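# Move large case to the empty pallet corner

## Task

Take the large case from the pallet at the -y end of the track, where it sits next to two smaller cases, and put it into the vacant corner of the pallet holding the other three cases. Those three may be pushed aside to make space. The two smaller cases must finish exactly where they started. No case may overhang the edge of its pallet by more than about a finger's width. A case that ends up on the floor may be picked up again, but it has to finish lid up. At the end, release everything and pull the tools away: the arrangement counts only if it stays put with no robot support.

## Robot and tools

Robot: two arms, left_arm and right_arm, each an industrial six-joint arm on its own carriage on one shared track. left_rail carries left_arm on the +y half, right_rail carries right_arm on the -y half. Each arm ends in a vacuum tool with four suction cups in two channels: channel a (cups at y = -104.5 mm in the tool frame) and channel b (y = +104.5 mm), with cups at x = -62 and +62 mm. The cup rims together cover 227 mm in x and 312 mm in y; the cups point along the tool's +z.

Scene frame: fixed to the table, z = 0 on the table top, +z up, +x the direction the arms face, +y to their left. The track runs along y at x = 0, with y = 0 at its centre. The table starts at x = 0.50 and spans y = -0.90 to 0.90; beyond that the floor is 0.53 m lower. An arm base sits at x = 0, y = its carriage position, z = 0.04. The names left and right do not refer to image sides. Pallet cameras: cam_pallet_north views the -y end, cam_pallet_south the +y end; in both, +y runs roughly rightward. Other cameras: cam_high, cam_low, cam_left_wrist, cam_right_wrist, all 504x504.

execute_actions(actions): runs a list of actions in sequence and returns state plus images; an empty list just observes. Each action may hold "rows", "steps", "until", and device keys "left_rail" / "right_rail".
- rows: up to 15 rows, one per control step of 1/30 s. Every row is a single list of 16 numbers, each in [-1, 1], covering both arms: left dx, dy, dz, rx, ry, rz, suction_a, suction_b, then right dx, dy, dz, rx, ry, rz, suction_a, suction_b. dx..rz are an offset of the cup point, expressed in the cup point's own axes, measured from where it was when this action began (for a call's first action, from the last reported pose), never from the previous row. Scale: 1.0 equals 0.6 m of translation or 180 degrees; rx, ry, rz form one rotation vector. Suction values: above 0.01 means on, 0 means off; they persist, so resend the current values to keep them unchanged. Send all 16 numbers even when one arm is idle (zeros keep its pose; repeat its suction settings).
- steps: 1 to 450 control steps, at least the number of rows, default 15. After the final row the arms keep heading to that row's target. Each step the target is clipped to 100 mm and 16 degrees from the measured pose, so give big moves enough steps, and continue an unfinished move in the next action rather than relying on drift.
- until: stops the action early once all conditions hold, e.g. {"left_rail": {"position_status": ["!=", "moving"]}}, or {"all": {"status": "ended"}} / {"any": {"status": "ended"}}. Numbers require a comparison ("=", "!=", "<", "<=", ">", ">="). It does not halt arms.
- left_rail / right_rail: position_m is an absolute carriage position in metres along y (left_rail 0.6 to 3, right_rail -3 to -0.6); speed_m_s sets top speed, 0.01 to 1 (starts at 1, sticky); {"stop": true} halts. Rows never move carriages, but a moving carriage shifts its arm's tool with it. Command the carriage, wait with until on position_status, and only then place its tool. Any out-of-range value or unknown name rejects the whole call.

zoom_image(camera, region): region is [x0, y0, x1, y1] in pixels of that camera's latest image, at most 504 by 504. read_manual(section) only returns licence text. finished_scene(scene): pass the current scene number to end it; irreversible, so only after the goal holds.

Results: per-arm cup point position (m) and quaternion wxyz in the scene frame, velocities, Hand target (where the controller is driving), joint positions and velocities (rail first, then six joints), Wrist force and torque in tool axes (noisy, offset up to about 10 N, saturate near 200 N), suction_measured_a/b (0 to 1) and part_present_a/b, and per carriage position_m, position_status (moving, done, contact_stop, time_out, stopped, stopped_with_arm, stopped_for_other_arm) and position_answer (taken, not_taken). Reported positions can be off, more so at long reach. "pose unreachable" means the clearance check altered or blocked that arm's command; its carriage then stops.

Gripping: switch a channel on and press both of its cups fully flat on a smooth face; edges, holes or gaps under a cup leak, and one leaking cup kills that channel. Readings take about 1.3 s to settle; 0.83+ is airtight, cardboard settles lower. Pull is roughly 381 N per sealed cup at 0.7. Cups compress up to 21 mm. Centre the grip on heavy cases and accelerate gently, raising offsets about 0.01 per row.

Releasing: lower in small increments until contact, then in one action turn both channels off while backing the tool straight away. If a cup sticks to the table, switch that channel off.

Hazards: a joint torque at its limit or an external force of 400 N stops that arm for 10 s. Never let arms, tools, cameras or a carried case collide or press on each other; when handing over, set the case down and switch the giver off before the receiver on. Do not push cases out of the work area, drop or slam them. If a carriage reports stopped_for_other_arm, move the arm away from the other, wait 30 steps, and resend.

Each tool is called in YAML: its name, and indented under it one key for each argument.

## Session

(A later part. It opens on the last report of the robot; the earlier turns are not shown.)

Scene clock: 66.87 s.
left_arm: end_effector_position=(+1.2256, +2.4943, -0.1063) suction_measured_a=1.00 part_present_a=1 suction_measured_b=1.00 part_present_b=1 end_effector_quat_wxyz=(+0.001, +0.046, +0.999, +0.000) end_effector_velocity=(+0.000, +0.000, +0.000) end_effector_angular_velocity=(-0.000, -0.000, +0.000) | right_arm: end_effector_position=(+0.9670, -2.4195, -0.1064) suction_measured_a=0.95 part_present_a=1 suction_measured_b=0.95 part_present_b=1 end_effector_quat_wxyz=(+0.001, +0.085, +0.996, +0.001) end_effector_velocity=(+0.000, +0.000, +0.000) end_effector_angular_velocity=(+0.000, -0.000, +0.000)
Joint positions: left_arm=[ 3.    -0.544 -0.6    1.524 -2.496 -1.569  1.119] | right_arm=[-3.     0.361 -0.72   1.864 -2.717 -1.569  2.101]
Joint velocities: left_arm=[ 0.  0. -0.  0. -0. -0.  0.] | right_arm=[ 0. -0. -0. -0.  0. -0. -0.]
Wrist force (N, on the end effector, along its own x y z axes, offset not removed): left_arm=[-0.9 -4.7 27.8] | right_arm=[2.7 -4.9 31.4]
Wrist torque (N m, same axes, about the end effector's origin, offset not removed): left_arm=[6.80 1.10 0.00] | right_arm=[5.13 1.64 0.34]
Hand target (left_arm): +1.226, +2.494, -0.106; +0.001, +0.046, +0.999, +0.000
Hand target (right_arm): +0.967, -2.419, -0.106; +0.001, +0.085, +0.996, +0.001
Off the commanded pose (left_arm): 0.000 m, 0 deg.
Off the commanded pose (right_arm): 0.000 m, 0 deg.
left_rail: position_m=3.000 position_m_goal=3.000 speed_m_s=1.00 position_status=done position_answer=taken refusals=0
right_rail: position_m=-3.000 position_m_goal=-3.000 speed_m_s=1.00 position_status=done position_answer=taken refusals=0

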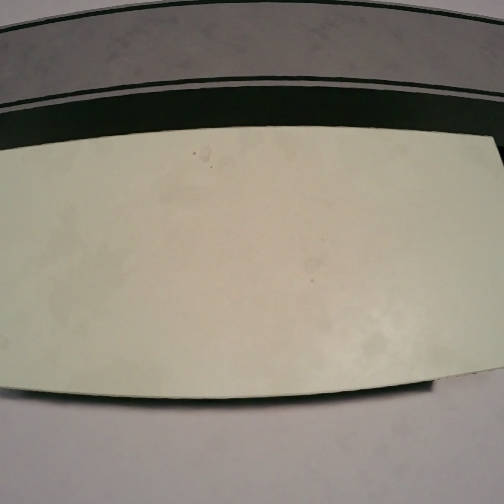

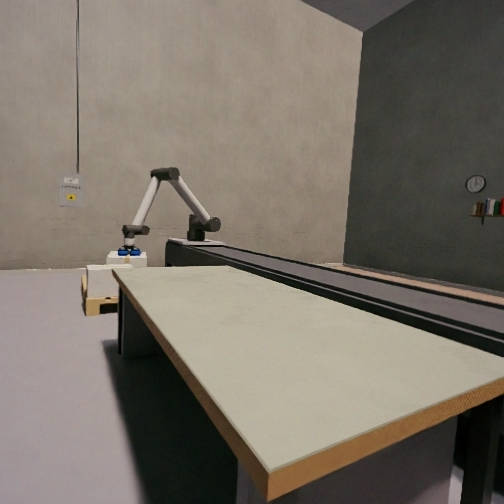

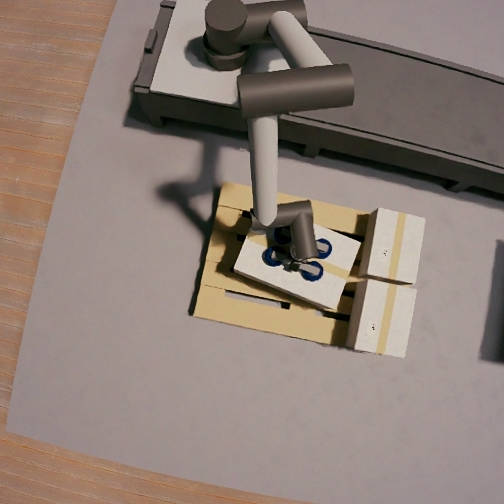

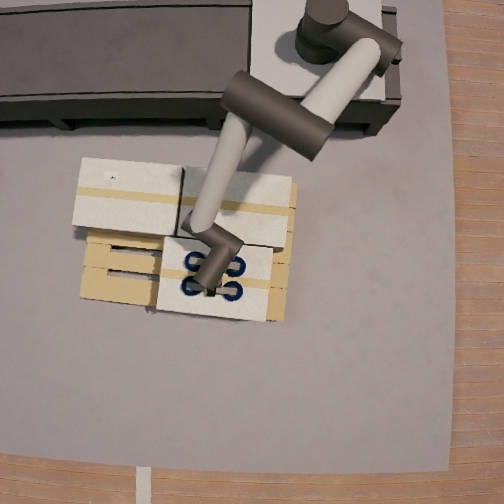

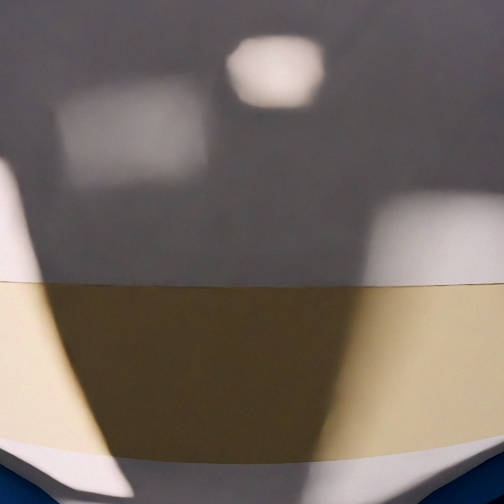

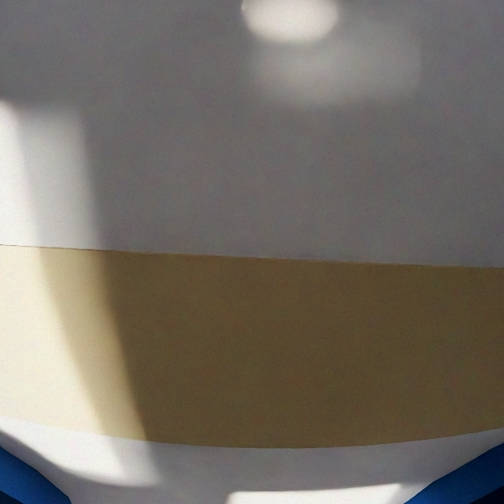

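execute_actions:
  actions:
    - {"rows": [[0,0,0,0,0,0,1,1,0,0,-0.005,0,0,0,1,1],[0,0,0,0,0,0,1,1,0,0,-0.014,0,0,0,1,1],[0,0,0,0,0,0,1,1,0,0,-0.027,0,0,0,1,1],[0,0,0,0,0,0,1,1,0,0,-0.042,0,0,0,1,1],[0,0,0,0,0,0,1,1,0,0,-0.06,0,0,0,1,1],[0,0,0,0,0,0,1,1,0,0,-0.08,0,0,0,1,1],[0,0,0,0,0,0,1,1,0,0,-0.103,0,0,0,1,1],[0,0,0,0,0,0,1,1,0,0,-0.128,0,0,0,1,1],[0,0,0,0,0,0,1,1,0,0,-0.155,0,0,0,1,1],[0,0,0,0,0,0,1,1,0,0,-0.183,0,0,0,1,1],[0,0,0,0,0,0,1,1,0,0,-0.213,0,0,0,1,1],[0,0,0,0,0,0,1,1,0,0,-0.245,0,0,0,1,1],[0,0,0,0,0,0,1,1,0,0,-0.278,0,0,0,1,1],[0,0,0,0,0,0,1,1,0,0,-0.313,0,0,0,1,1],[0,0,0,0,0,0,1,1,0,0,-0.35,0,0,0,1,1]], "steps": 15}
    - {"rows": [[-0.002,0.002,0,0,0,0,1,1,0,0,-0.12,0,0,0,1,1],[-0.004,0.006,0,0,0,0,1,1,0,0,-0.155,0,0,0,1,1],[-0.004,0.014,0,0,0,0,1,1,0,0,-0.19,0,0,0,1,1],[-0.004,0.025,0,0,0,0,1,1,0,0,-0.225,0,0,-0.002,1,1],[-0.004,0.04,0,0,0,0,1,1,0,0,-0.26,0,0,-0.004,1,1],[-0.004,0.055,0,0,0,0,1,1,0,0,-0.293,0,0,-0.007,1,1],[-0.004,0.071,0,0,0,0,1,1,0,0,-0.324,0,0,-0.01,1,1],[-0.004,0.087,0,0,0,0,1,1,0,0,-0.352,0,0,-0.013,1,1],[-0.004,0.103,0,0,0,0,1,1,0,0,-0.378,0,0,-0.016,1,1],[-0.004,0.118,0,0,0,0,1,1,0,0,-0.4,0,0,-0.019,1,1],[-0.004,0.133,0.002,0,0,0,1,1,0,0,-0.42,0,0,-0.022,1,1],[-0.004,0.144,0.005,0,0,0,1,1,0,0,-0.436,0,0,-0.024,1,1],[-0.004,0.152,0.009,0,0,0,1,1,0,0,-0.448,0,0,-0.025,1,1],[-0.004,0.156,0.013,0,0,0,1,1,0,0,-0.456,0,0,-0.0256,1,1],[-0.004,0.158,0.016,0,0,0,1,1,0,0,-0.46,0,0,-0.0256,1,1]], "steps": 20}

Scene clock: 93.90 s.
left_arm: end_effector_position=(+1.2362, +2.5851, -0.1146) suction_measured_a=1.00 part_present_a=1 suction_measured_b=1.00 part_present_b=1 end_effector_quat_wxyz=(+0.001, +0.046, +0.999, +0.001) end_effector_velocity=(+0.005, +0.033, -0.012) end_effector_angular_velocity=(-0.004, -0.002, -0.002) | right_arm: end_effector_position=(+0.9671, -2.4189, +0.2916) suction_measured_a=0.95 part_present_a=1 suction_measured_b=0.95 part_present_b=1 end_effector_quat_wxyz=(+0.003, +0.046, +0.999, +0.002) end_effector_velocity=(-0.003, -0.003, +0.062) end_effector_angular_velocity=(-0.007, +0.018, +0.032)
Joint positions: left_arm=[ 3.    -0.479 -0.608  1.563 -2.527 -1.569  1.184] | right_arm=[-3.     0.362 -1.102  1.797 -2.272 -1.569  2.024]
Joint velocities: left_arm=[ 0.     0.025  0.007  0.011 -0.022 -0.003  0.028] | right_arm=[ 0.    -0.001 -0.048 -0.035  0.102 -0.    -0.033]
Wrist force (N, on the end effector, along its own x y z axes, offset not removed): left_arm=[-0.6 2.1 32.7] | right_arm=[2.6 -5.4 16.6]
Wrist torque (N m, same axes, about the end effector's origin, offset not removed): left_arm=[6.35 1.03 0.01] | right_arm=[4.94 1.98 0.08]
Hand target (left_arm): +1.237, +2.589, -0.116; +0.001, +0.046, +0.999, +0.000
Hand target (right_arm): +0.967, -2.419, +0.298; +0.002, +0.044, +0.999, +0.002
Off the commanded pose (left_arm): 0.004 m, 0 deg.
Off the commanded pose (right_arm): 0.006 m, 0 deg.
left_rail: position_m=3.000 position_m_goal=3.000 speed_m_s=1.00 position_status=done position_answer=taken refusals=0
right_rail: position_m=-3.000 position_m_goal=-3.000 speed_m_s=1.00 position_status=done position_answer=taken refusals=0

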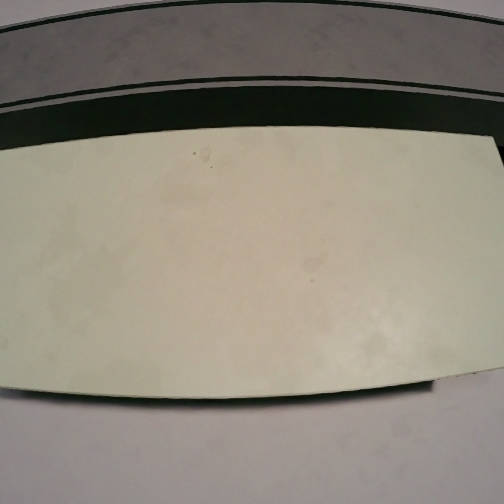

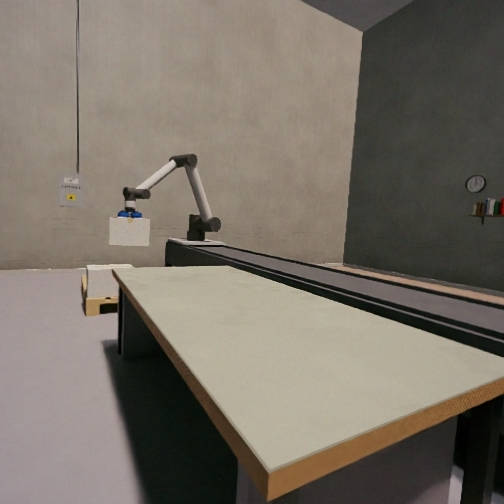

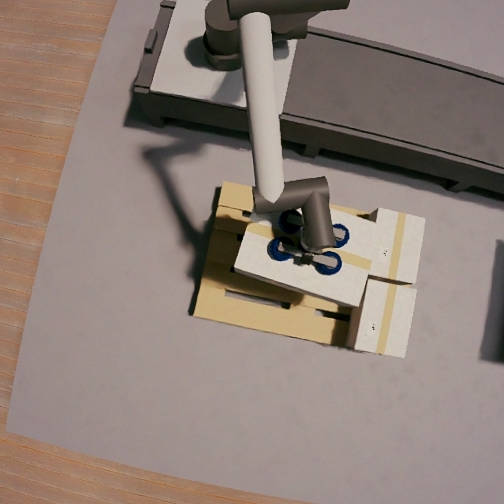

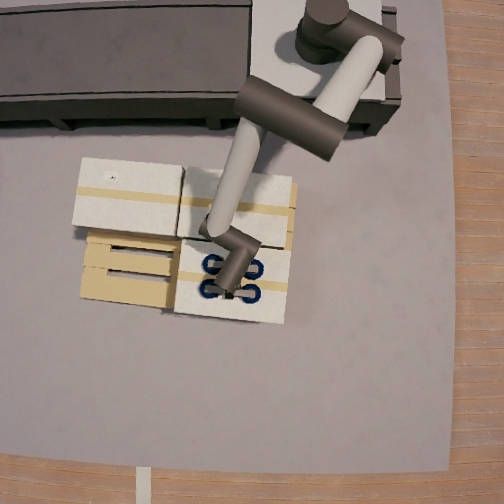

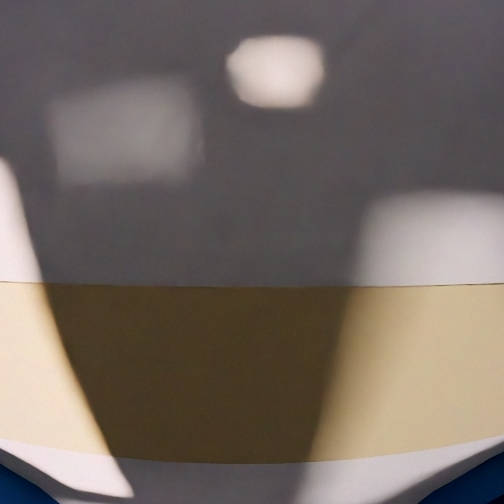

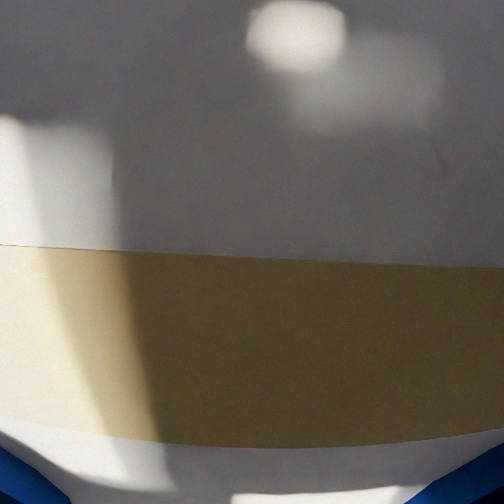

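execute_actions:
  actions:
    - {"right_rail": {"position_m": -0.6}, "steps": 1}

zoom_image:
  camera: "cam_pallet_south"
  region: [160, 160, 330, 340]

Scene clock: 98.07 s.
left_arm: end_effector_position=(+1.2366, +2.5885, -0.1159) suction_measured_a=1.00 part_present_a=1 suction_measured_b=1.00 part_present_b=1 end_effector_quat_wxyz=(+0.001, +0.046, +0.999, +0.000) end_effector_velocity=(+0.000, +0.000, -0.000) end_effector_angular_velocity=(+0.000, +0.000, -0.000) | right_arm: end_effector_position=(+0.9670, -2.4192, +0.2979) suction_measured_a=0.95 part_present_a=1 suction_measured_b=0.95 part_present_b=1 end_effector_quat_wxyz=(+0.002, +0.044, +0.999, +0.002) end_effector_velocity=(+0.000, +0.008, +0.000) end_effector_angular_velocity=(-0.000, +0.001, -0.000)
Joint positions: left_arm=[ 3.    -0.476 -0.607  1.564 -2.529 -1.569  1.187] | right_arm=[-3.     0.361 -1.107  1.793 -2.262 -1.569  2.021]
Joint velocities: left_arm=[ 0.  0.  0. -0. -0.  0.  0.] | right_arm=[ 0.009 -0.001 -0.    -0.     0.001 -0.    -0.   ]
Wrist force (N, on the end effector, along its own x y z axes, offset not removed): left_arm=[-0.6 -3.4 30.7] | right_arm=[1.4 -5.6 29.3]
Wrist torque (N m, same axes, about the end effector's origin, offset not removed): left_arm=[7.08 1.11 0.08] | right_arm=[5.09 1.91 0.31]
Hand target (left_arm): +1.237, +2.589, -0.116; +0.001, +0.046, +0.999, +0.000
Hand target (right_arm): +0.967, -2.417, +0.298; +0.002, +0.044, +0.999, +0.002
Off the commanded pose (left_arm): 0.000 m, 0 deg.
Off the commanded pose (right_arm): 0.001 m, 0 deg.
left_rail: position_m=3.000 position_m_goal=3.000 speed_m_s=1.00 position_status=done position_answer=taken refusals=0
right_rail: position_m=-3.000 position_m_goal=-0.600 speed_m_s=1.00 position_status=moving position_answer=taken refusals=0

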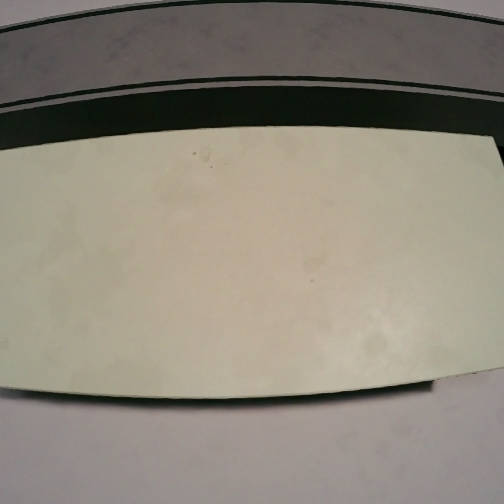

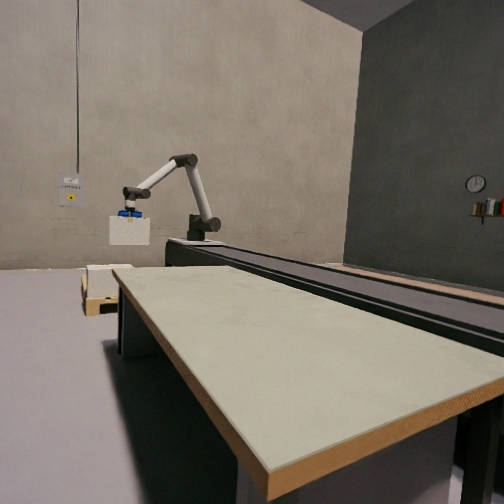

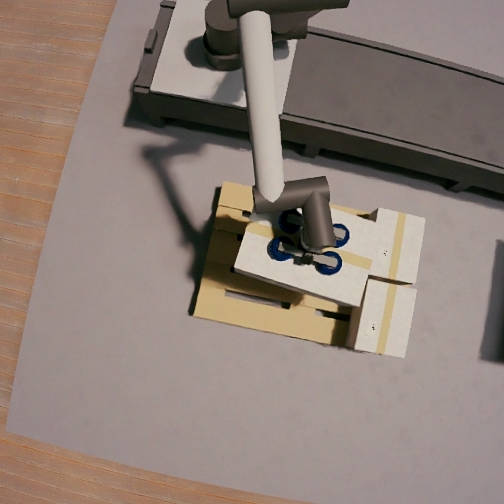

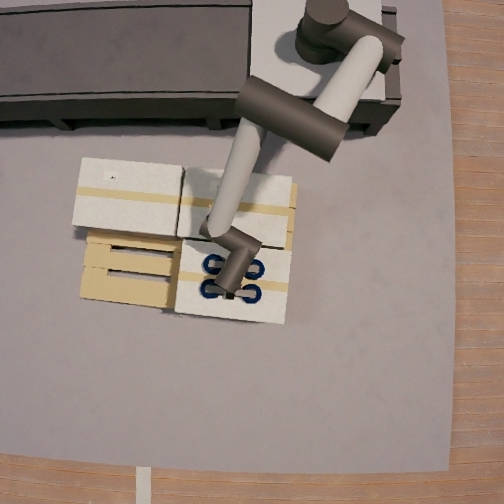

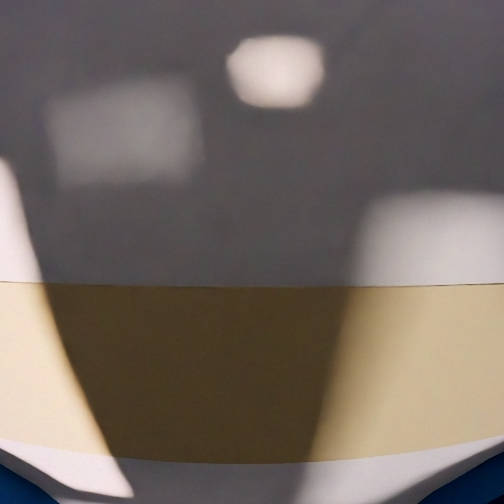

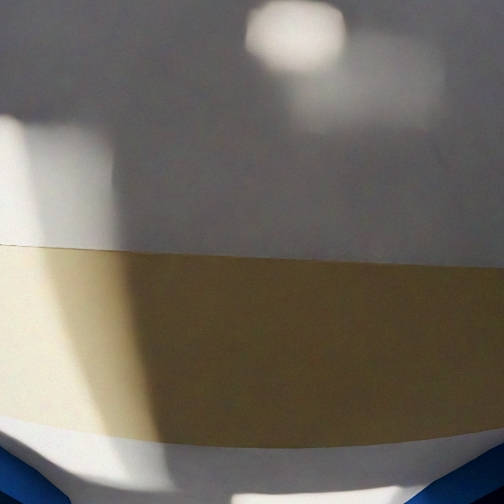

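Region (160, 160, 330, 340) of cam_pallet_south's 504x504 image, scaled by 2.800, with more detail than that image has.

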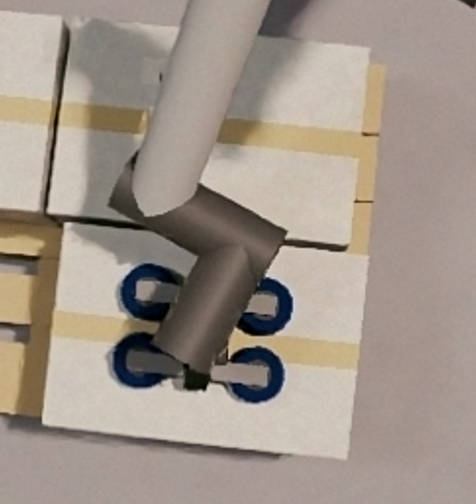

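execute_actions:
  actions: []

Scene clock: 99.60 s.
left_arm: end_effector_position=(+1.2366, +2.5885, -0.1160) suction_measured_a=1.00 part_present_a=1 suction_measured_b=1.00 part_present_b=1 end_effector_quat_wxyz=(+0.001, +0.046, +0.999, +0.000) end_effector_velocity=(-0.000, +0.000, -0.000) end_effector_angular_velocity=(+0.000, +0.000, +0.000) | right_arm: end_effector_position=(+0.9671, -1.1312, +0.2980) suction_measured_a=0.95 part_present_a=1 suction_measured_b=0.95 part_present_b=1 end_effector_quat_wxyz=(+0.002, +0.044, +0.999, +0.002) end_effector_velocity=(-0.000, +1.000, -0.000) end_effector_angular_velocity=(-0.000, +0.000, +0.000)
Joint positions: left_arm=[ 3.    -0.476 -0.607  1.564 -2.529 -1.569  1.187] | right_arm=[-1.712  0.361 -1.107  1.793 -2.262 -1.569  2.021]
Joint velocities: left_arm=[ 0.  0.  0. -0. -0. -0. -0.] | right_arm=[1. 0. 0. 0. 0. 0. 0.]
Wrist force (N, on the end effector, along its own x y z axes, offset not removed): left_arm=[-1.3 -5.6 28.0] | right_arm=[1.7 -9.4 30.8]
Wrist torque (N m, same axes, about the end effector's origin, offset not removed): left_arm=[6.67 1.21 0.09] | right_arm=[4.61 1.85 0.36]
Hand target (left_arm): +1.237, +2.589, -0.116; +0.001, +0.046, +0.999, +0.000
Hand target (right_arm): +0.967, -1.086, +0.298; +0.002, +0.044, +0.999, +0.002
Off the commanded pose (left_arm): 0.000 m, 0 deg.
Off the commanded pose (right_arm): 0.001 m, 0 deg.
left_rail: position_m=3.000 position_m_goal=3.000 speed_m_s=1.00 position_status=done position_answer=taken refusals=0
right_rail: position_m=-1.712 position_m_goal=-0.600 speed_m_s=1.00 position_status=moving position_answer=taken refusals=0

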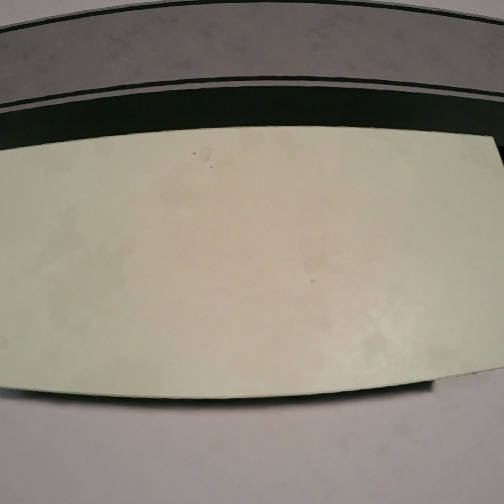

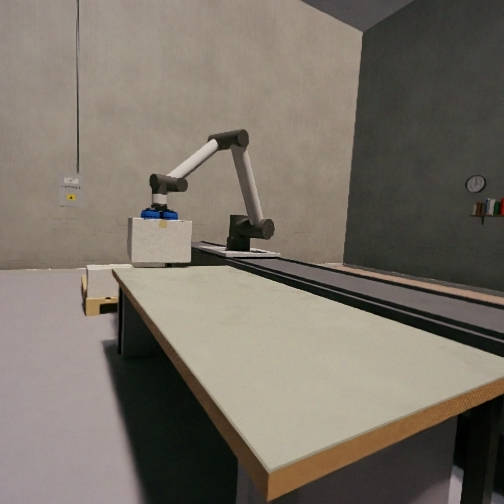

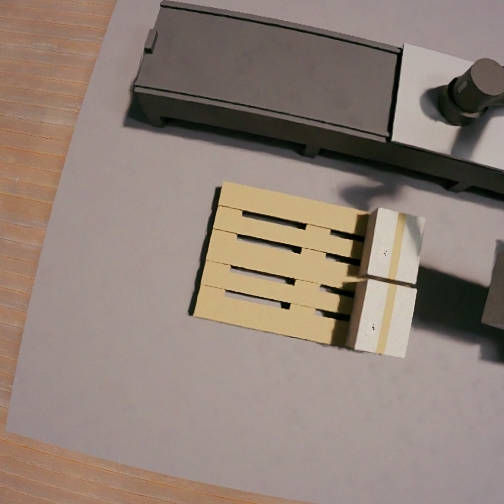

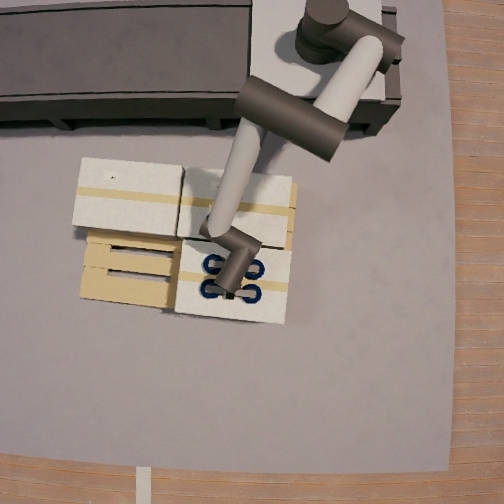

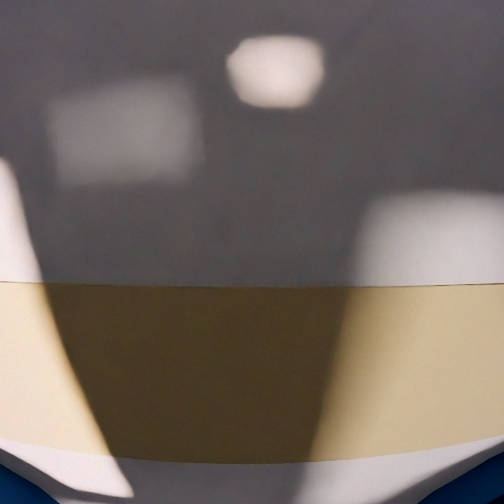

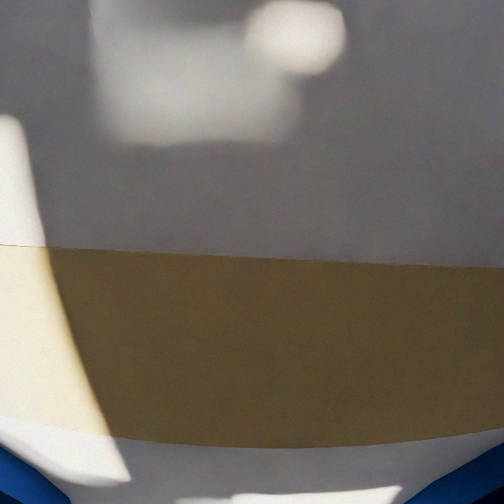

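execute_actions:
  actions: []

Scene clock: 101.80 s.
left_arm: end_effector_position=(+1.2366, +2.5885, -0.1160) suction_measured_a=1.00 part_present_a=1 suction_measured_b=1.00 part_present_b=1 end_effector_quat_wxyz=(+0.001, +0.046, +0.999, +0.000) end_effector_velocity=(-0.000, -0.000, -0.000) end_effector_angular_velocity=(+0.000, +0.000, -0.000) | right_arm: end_effector_position=(+0.9671, -0.0191, +0.2978) suction_measured_a=0.95 part_present_a=1 suction_measured_b=0.95 part_present_b=1 end_effector_quat_wxyz=(+0.002, +0.044, +0.999, +0.002) end_effector_velocity=(-0.000, +0.000, -0.000) end_effector_angular_velocity=(+0.000, +0.000, +0.000)
Joint positions: left_arm=[ 3.    -0.476 -0.607  1.564 -2.529 -1.569  1.187] | right_arm=[-0.6    0.361 -1.107  1.793 -2.262 -1.569  2.021]
Joint velocities: left_arm=[ 0. -0.  0. -0. -0.  0.  0.] | right_arm=[ 0. -0.  0. -0.  0.  0. -0.]
Wrist force (N, on the end effector, along its own x y z axes, offset not removed): left_arm=[-1.8 -4.1 28.9] | right_arm=[2.5 -7.8 29.6]
Wrist torque (N m, same axes, about the end effector's origin, offset not removed): left_arm=[6.83 1.38 0.03] | right_arm=[4.78 1.76 0.37]
Hand target (left_arm): +1.237, +2.589, -0.116; +0.001, +0.046, +0.999, +0.000
Hand target (right_arm): +0.967, -0.019, +0.298; +0.002, +0.044, +0.999, +0.002
Off the commanded pose (left_arm): 0.000 m, 0 deg.
Off the commanded pose (right_arm): 0.001 m, 0 deg.
left_rail: position_m=3.000 position_m_goal=3.000 speed_m_s=1.00 position_status=done position_answer=taken refusals=0
right_rail: position_m=-0.600 position_m_goal=-0.600 speed_m_s=1.00 position_status=done position_answer=taken refusals=0

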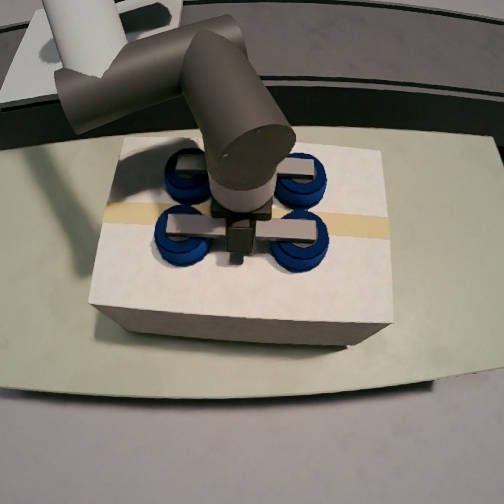

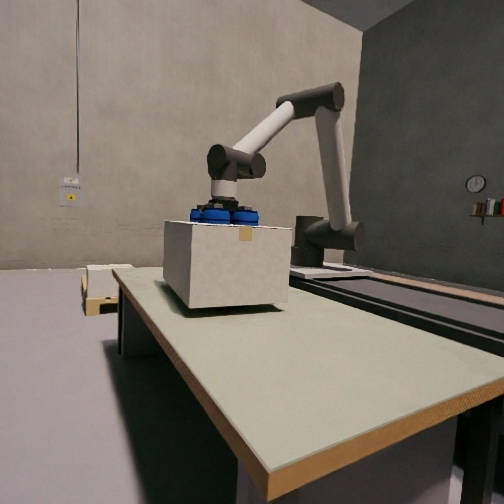

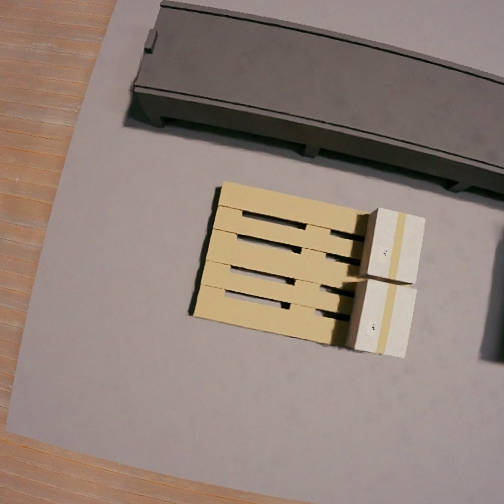

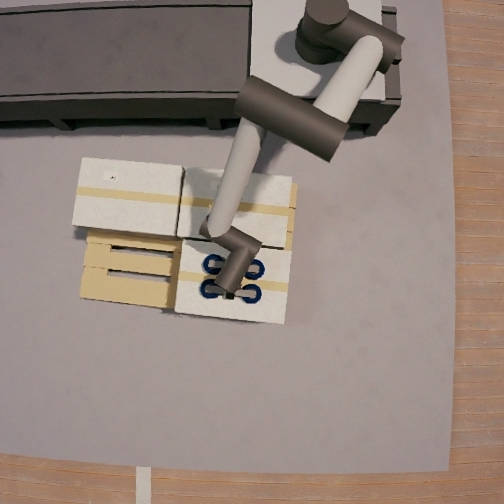

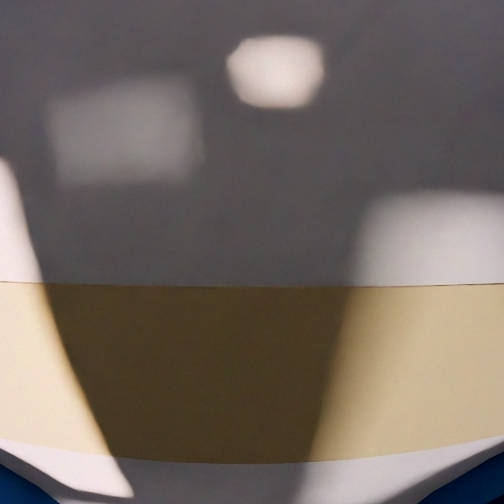

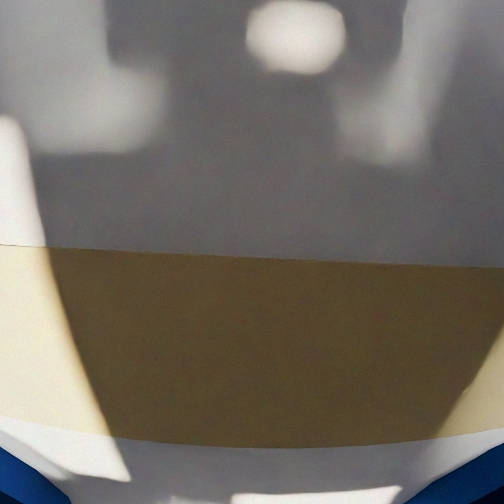

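Right down to ~0.268, left to −0.119.

execute_actions:
  actions:
    - {"rows": [[0,0,0.002,0,0,0,1,1,0,0,0.008,0,0,0,1,1],[0,0,0.004,0,0,0,1,1,0,0,0.02,0,0,0,1,1],[0,0,0.005,0,0,0,1,1,0,0,0.033,0,0,0,1,1],[0,0,0.005,0,0,0,1,1,0,0,0.043,0,0,0,1,1],[0,0,0.005,0,0,0,1,1,0,0,0.049,0,0,0,1,1]], "steps": 5}

zoom_image:
  camera: "cam_low"
  region: [150, 260, 310, 330]

Scene clock: 105.37 s.
left_arm: end_effector_position=(+1.2364, +2.5886, -0.1178) suction_measured_a=1.00 part_present_a=1 suction_measured_b=1.00 part_present_b=1 end_effector_quat_wxyz=(+0.001, +0.046, +0.999, +0.000) end_effector_velocity=(-0.002, +0.001, -0.014) end_effector_angular_velocity=(+0.002, +0.003, +0.000) | right_arm: end_effector_position=(+0.9672, -0.0190, +0.2869) suction_measured_a=0.95 part_present_a=1 suction_measured_b=0.95 part_present_b=1 end_effector_quat_wxyz=(+0.002, +0.044, +0.999, +0.002) end_effector_velocity=(-0.006, -0.002, -0.142) end_effector_angular_velocity=(-0.005, +0.014, +0.000)
Joint positions: left_arm=[ 3.    -0.476 -0.605  1.564 -2.53  -1.569  1.187] | right_arm=[-0.6    0.361 -1.099  1.799 -2.276 -1.569  2.021]
Joint velocities: left_arm=[ 0.     0.     0.013 -0.001 -0.008  0.    -0.   ] | right_arm=[ 0.    -0.     0.105  0.072 -0.161 -0.    -0.   ]
Wrist force (N, on the end effector, along its own x y z axes, offset not removed): left_arm=[0.7 -3.1 32.8] | right_arm=[1.4 -5.3 21.0]
Wrist torque (N m, same axes, about the end effector's origin, offset not removed): left_arm=[7.06 1.36 -0.04] | right_arm=[4.56 1.40 0.40]
Hand target (left_arm): +1.237, +2.589, -0.119; +0.001, +0.046, +0.999, +0.000
Hand target (right_arm): +0.967, -0.019, +0.269; +0.001, +0.044, +0.999, +0.002
Off the commanded pose (left_arm): 0.001 m, 0 deg.
Off the commanded pose (right_arm): 0.018 m, 0 deg.
left_rail: position_m=3.000 position_m_goal=3.000 speed_m_s=1.00 position_status=done position_answer=taken refusals=0
right_rail: position_m=-0.600 position_m_goal=-0.600 speed_m_s=1.00 position_status=done position_answer=taken refusals=0

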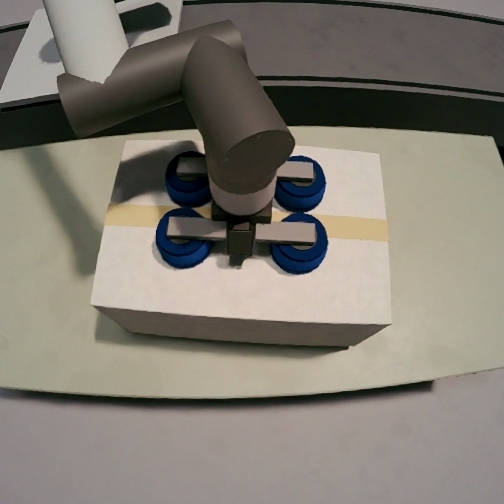

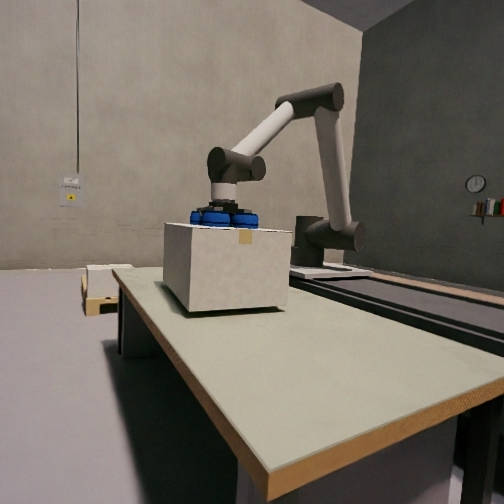

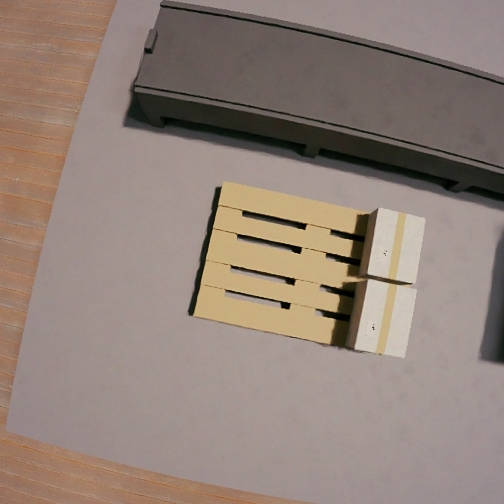

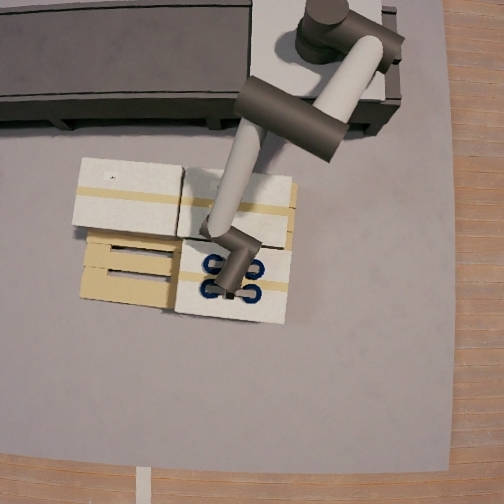

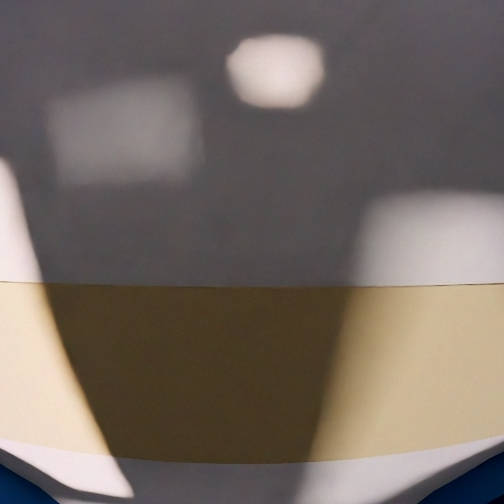

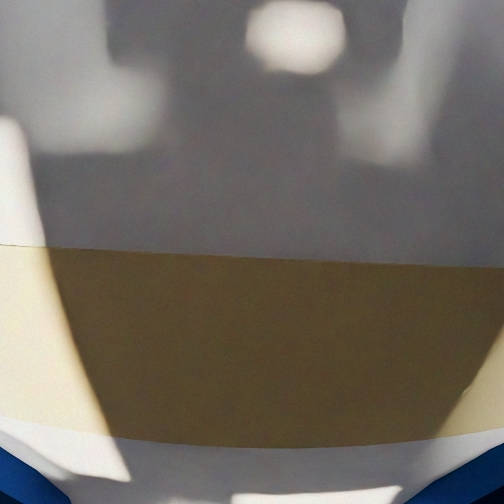

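Region (150, 260, 310, 330) of cam_low's 504x504 image, scaled by 3.150, with more detail than that image has; it fills the top 220 rows of this view, and the rest is white.

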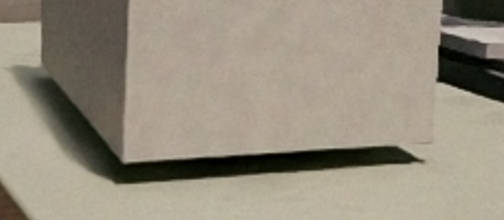

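execute_actions:
  actions: []

Scene clock: 108.27 s.
left_arm: end_effector_position=(+1.2366, +2.5885, -0.1190) suction_measured_a=1.00 part_present_a=1 suction_measured_b=1.00 part_present_b=1 end_effector_quat_wxyz=(+0.001, +0.046, +0.999, +0.000) end_effector_velocity=(+0.000, +0.000, +0.000) end_effector_angular_velocity=(+0.000, -0.000, -0.000) | right_arm: end_effector_position=(+0.9667, -0.0192, +0.2688) suction_measured_a=0.95 part_present_a=1 suction_measured_b=0.95 part_present_b=1 end_effector_quat_wxyz=(+0.001, +0.044, +0.999, +0.002) end_effector_velocity=(-0.000, +0.000, +0.000) end_effector_angular_velocity=(+0.000, +0.000, -0.000)
Joint positions: left_arm=[ 3.    -0.476 -0.604  1.563 -2.531 -1.569  1.187] | right_arm=[-0.6    0.361 -1.085  1.808 -2.298 -1.569  2.021]
Joint velocities: left_arm=[ 0. -0. -0. -0.  0.  0.  0.] | right_arm=[ 0.  0. -0. -0.  0.  0.  0.]
Wrist force (N, on the end effector, along its own x y z axes, offset not removed): left_arm=[-1.0 -3.5 29.0] | right_arm=[2.6 -7.1 30.2]
Wrist torque (N m, same axes, about the end effector's origin, offset not removed): left_arm=[7.00 1.12 -0.03] | right_arm=[4.81 1.68 0.26]
Hand target (left_arm): +1.237, +2.589, -0.119; +0.001, +0.046, +0.999, +0.000
Hand target (right_arm): +0.967, -0.019, +0.269; +0.001, +0.044, +0.999, +0.002
Off the commanded pose (left_arm): 0.000 m, 0 deg.
Off the commanded pose (right_arm): 0.001 m, 0 deg.
left_rail: position_m=3.000 position_m_goal=3.000 speed_m_s=1.00 position_status=done position_answer=taken refusals=0
right_rail: position_m=-0.600 position_m_goal=-0.600 speed_m_s=1.00 position_status=done position_answer=taken refusals=0

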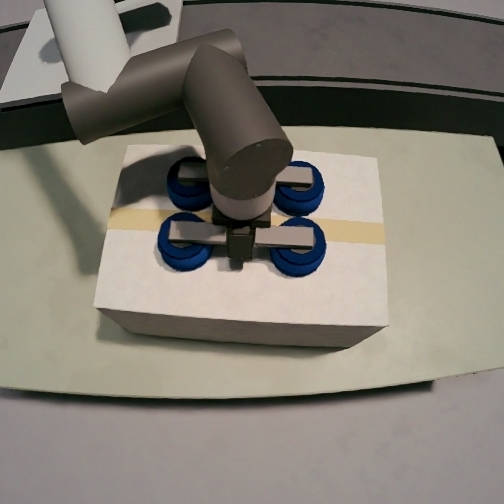

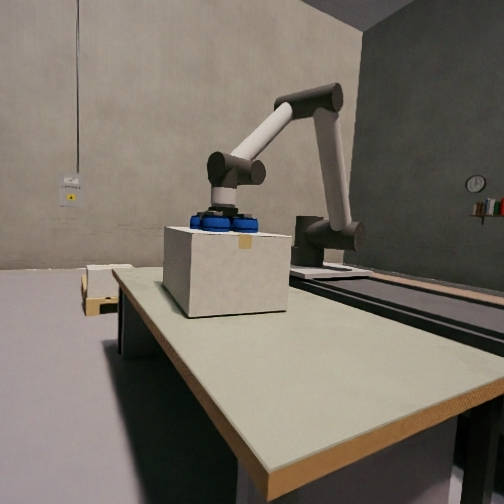

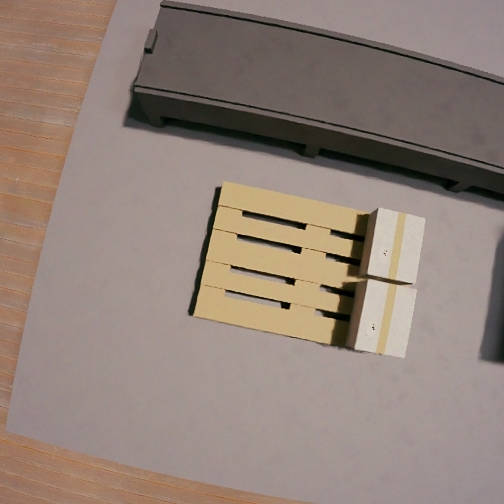

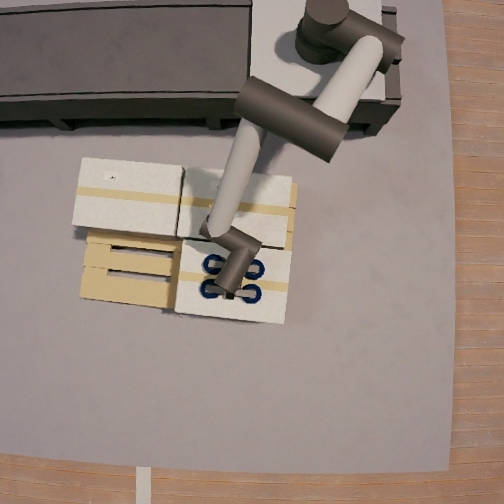

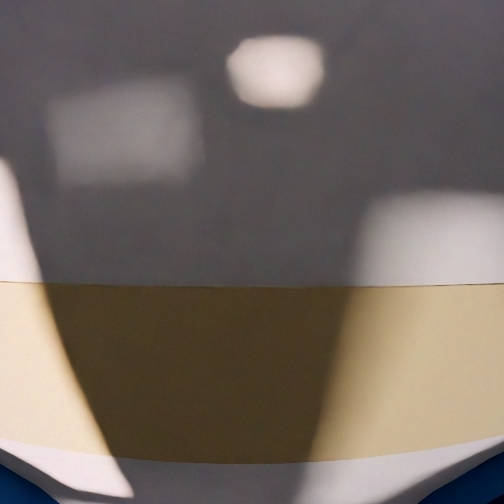

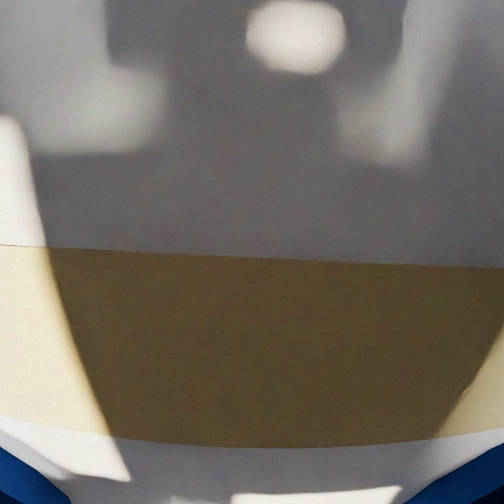

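execute_actions:
  actions:
    - {"rows": [[0,0,0.0025,0,0,0,1,1,0,0,0.004,0,0,0,1,1]], "steps": 2}

zoom_image:
  camera: "cam_low"
  region: [170, 290, 300, 330]

Scene clock: 110.73 s.
left_arm: end_effector_position=(+1.2366, +2.5885, -0.1192) suction_measured_a=1.00 part_present_a=1 suction_measured_b=1.00 part_present_b=1 end_effector_quat_wxyz=(+0.001, +0.046, +0.999, +0.000) end_effector_velocity=(+0.001, -0.001, -0.008) end_effector_angular_velocity=(-0.001, -0.003, +0.000) | right_arm: end_effector_position=(+0.9668, -0.0192, +0.2684) suction_measured_a=0.95 part_present_a=1 suction_measured_b=0.95 part_present_b=1 end_effector_quat_wxyz=(+0.002, +0.044, +0.999, +0.002) end_effector_velocity=(+0.002, +0.001, -0.013) end_effector_angular_velocity=(+0.001, -0.004, -0.000)
Joint positions: left_arm=[ 3.    -0.476 -0.604  1.563 -2.532 -1.569  1.187] | right_arm=[-0.6    0.361 -1.084  1.808 -2.298 -1.569  2.021]
Joint velocities: left_arm=[ 0.    -0.     0.008 -0.002 -0.009  0.     0.   ] | right_arm=[ 0.     0.     0.011  0.005 -0.021  0.     0.   ]
Wrist force (N, on the end effector, along its own x y z axes, offset not removed): left_arm=[2.4 -4.0 22.1] | right_arm=[3.1 -7.4 21.3]
Wrist torque (N m, same axes, about the end effector's origin, offset not removed): left_arm=[6.56 1.05 -0.07] | right_arm=[4.89 2.03 0.23]
Hand target (left_arm): +1.237, +2.589, -0.120; +0.001, +0.046, +0.999, +0.000
Hand target (right_arm): +0.967, -0.019, +0.266; +0.001, +0.044, +0.999, +0.002
Off the commanded pose (left_arm): 0.001 m, 0 deg.
Off the commanded pose (right_arm): 0.002 m, 0 deg.
left_rail: position_m=3.000 position_m_goal=3.000 speed_m_s=1.00 position_status=done position_answer=taken refusals=0
right_rail: position_m=-0.600 position_m_goal=-0.600 speed_m_s=1.00 position_status=done position_answer=taken refusals=0

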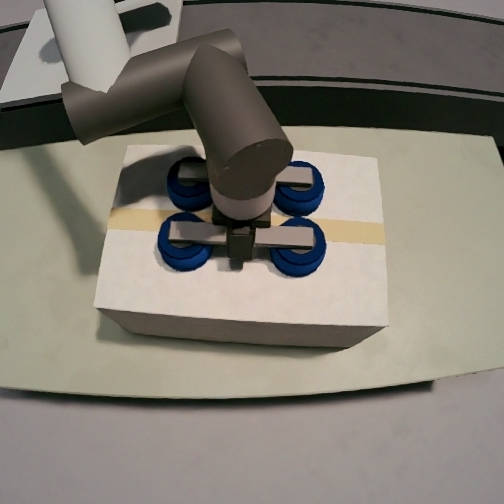

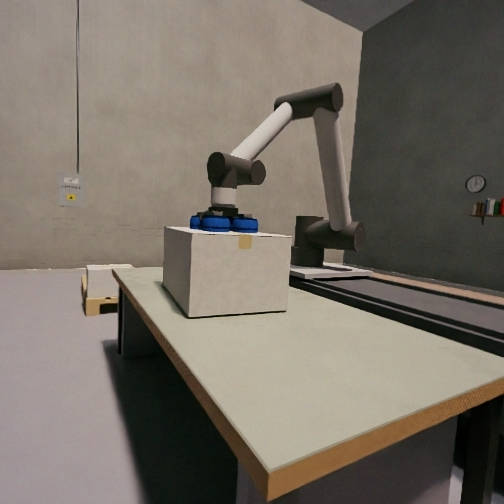

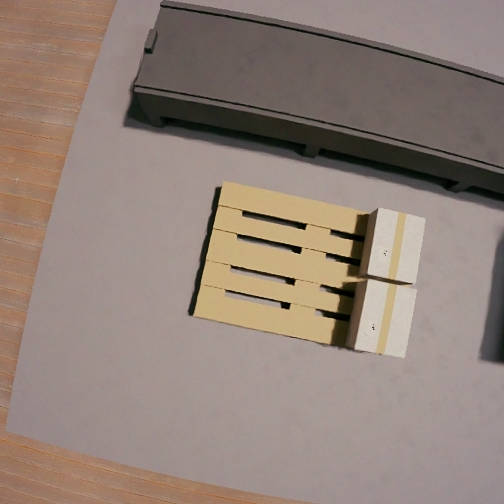

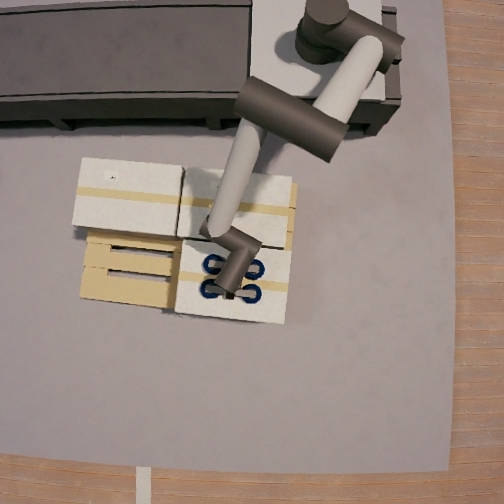

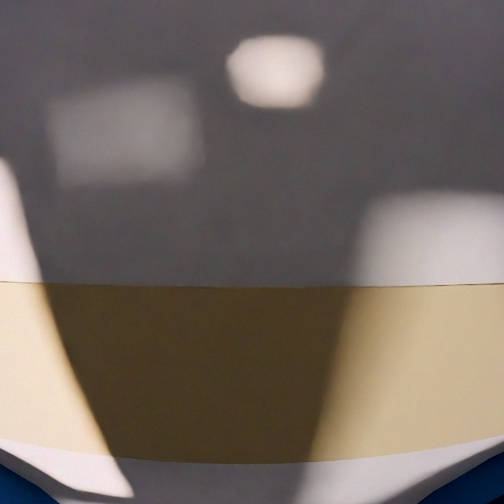

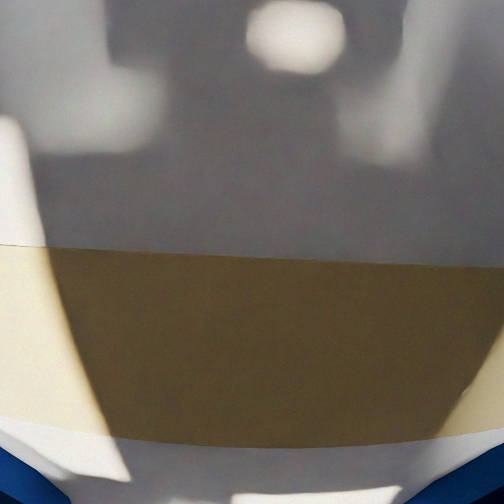

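Region (170, 290, 300, 330) of cam_low's 504x504 image, scaled by 3.877, with more detail than that image has; it fills the top 155 rows of this view, and the rest is white.

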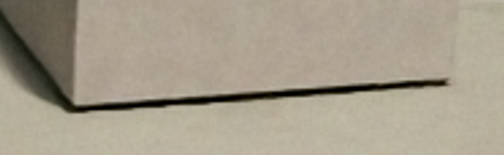

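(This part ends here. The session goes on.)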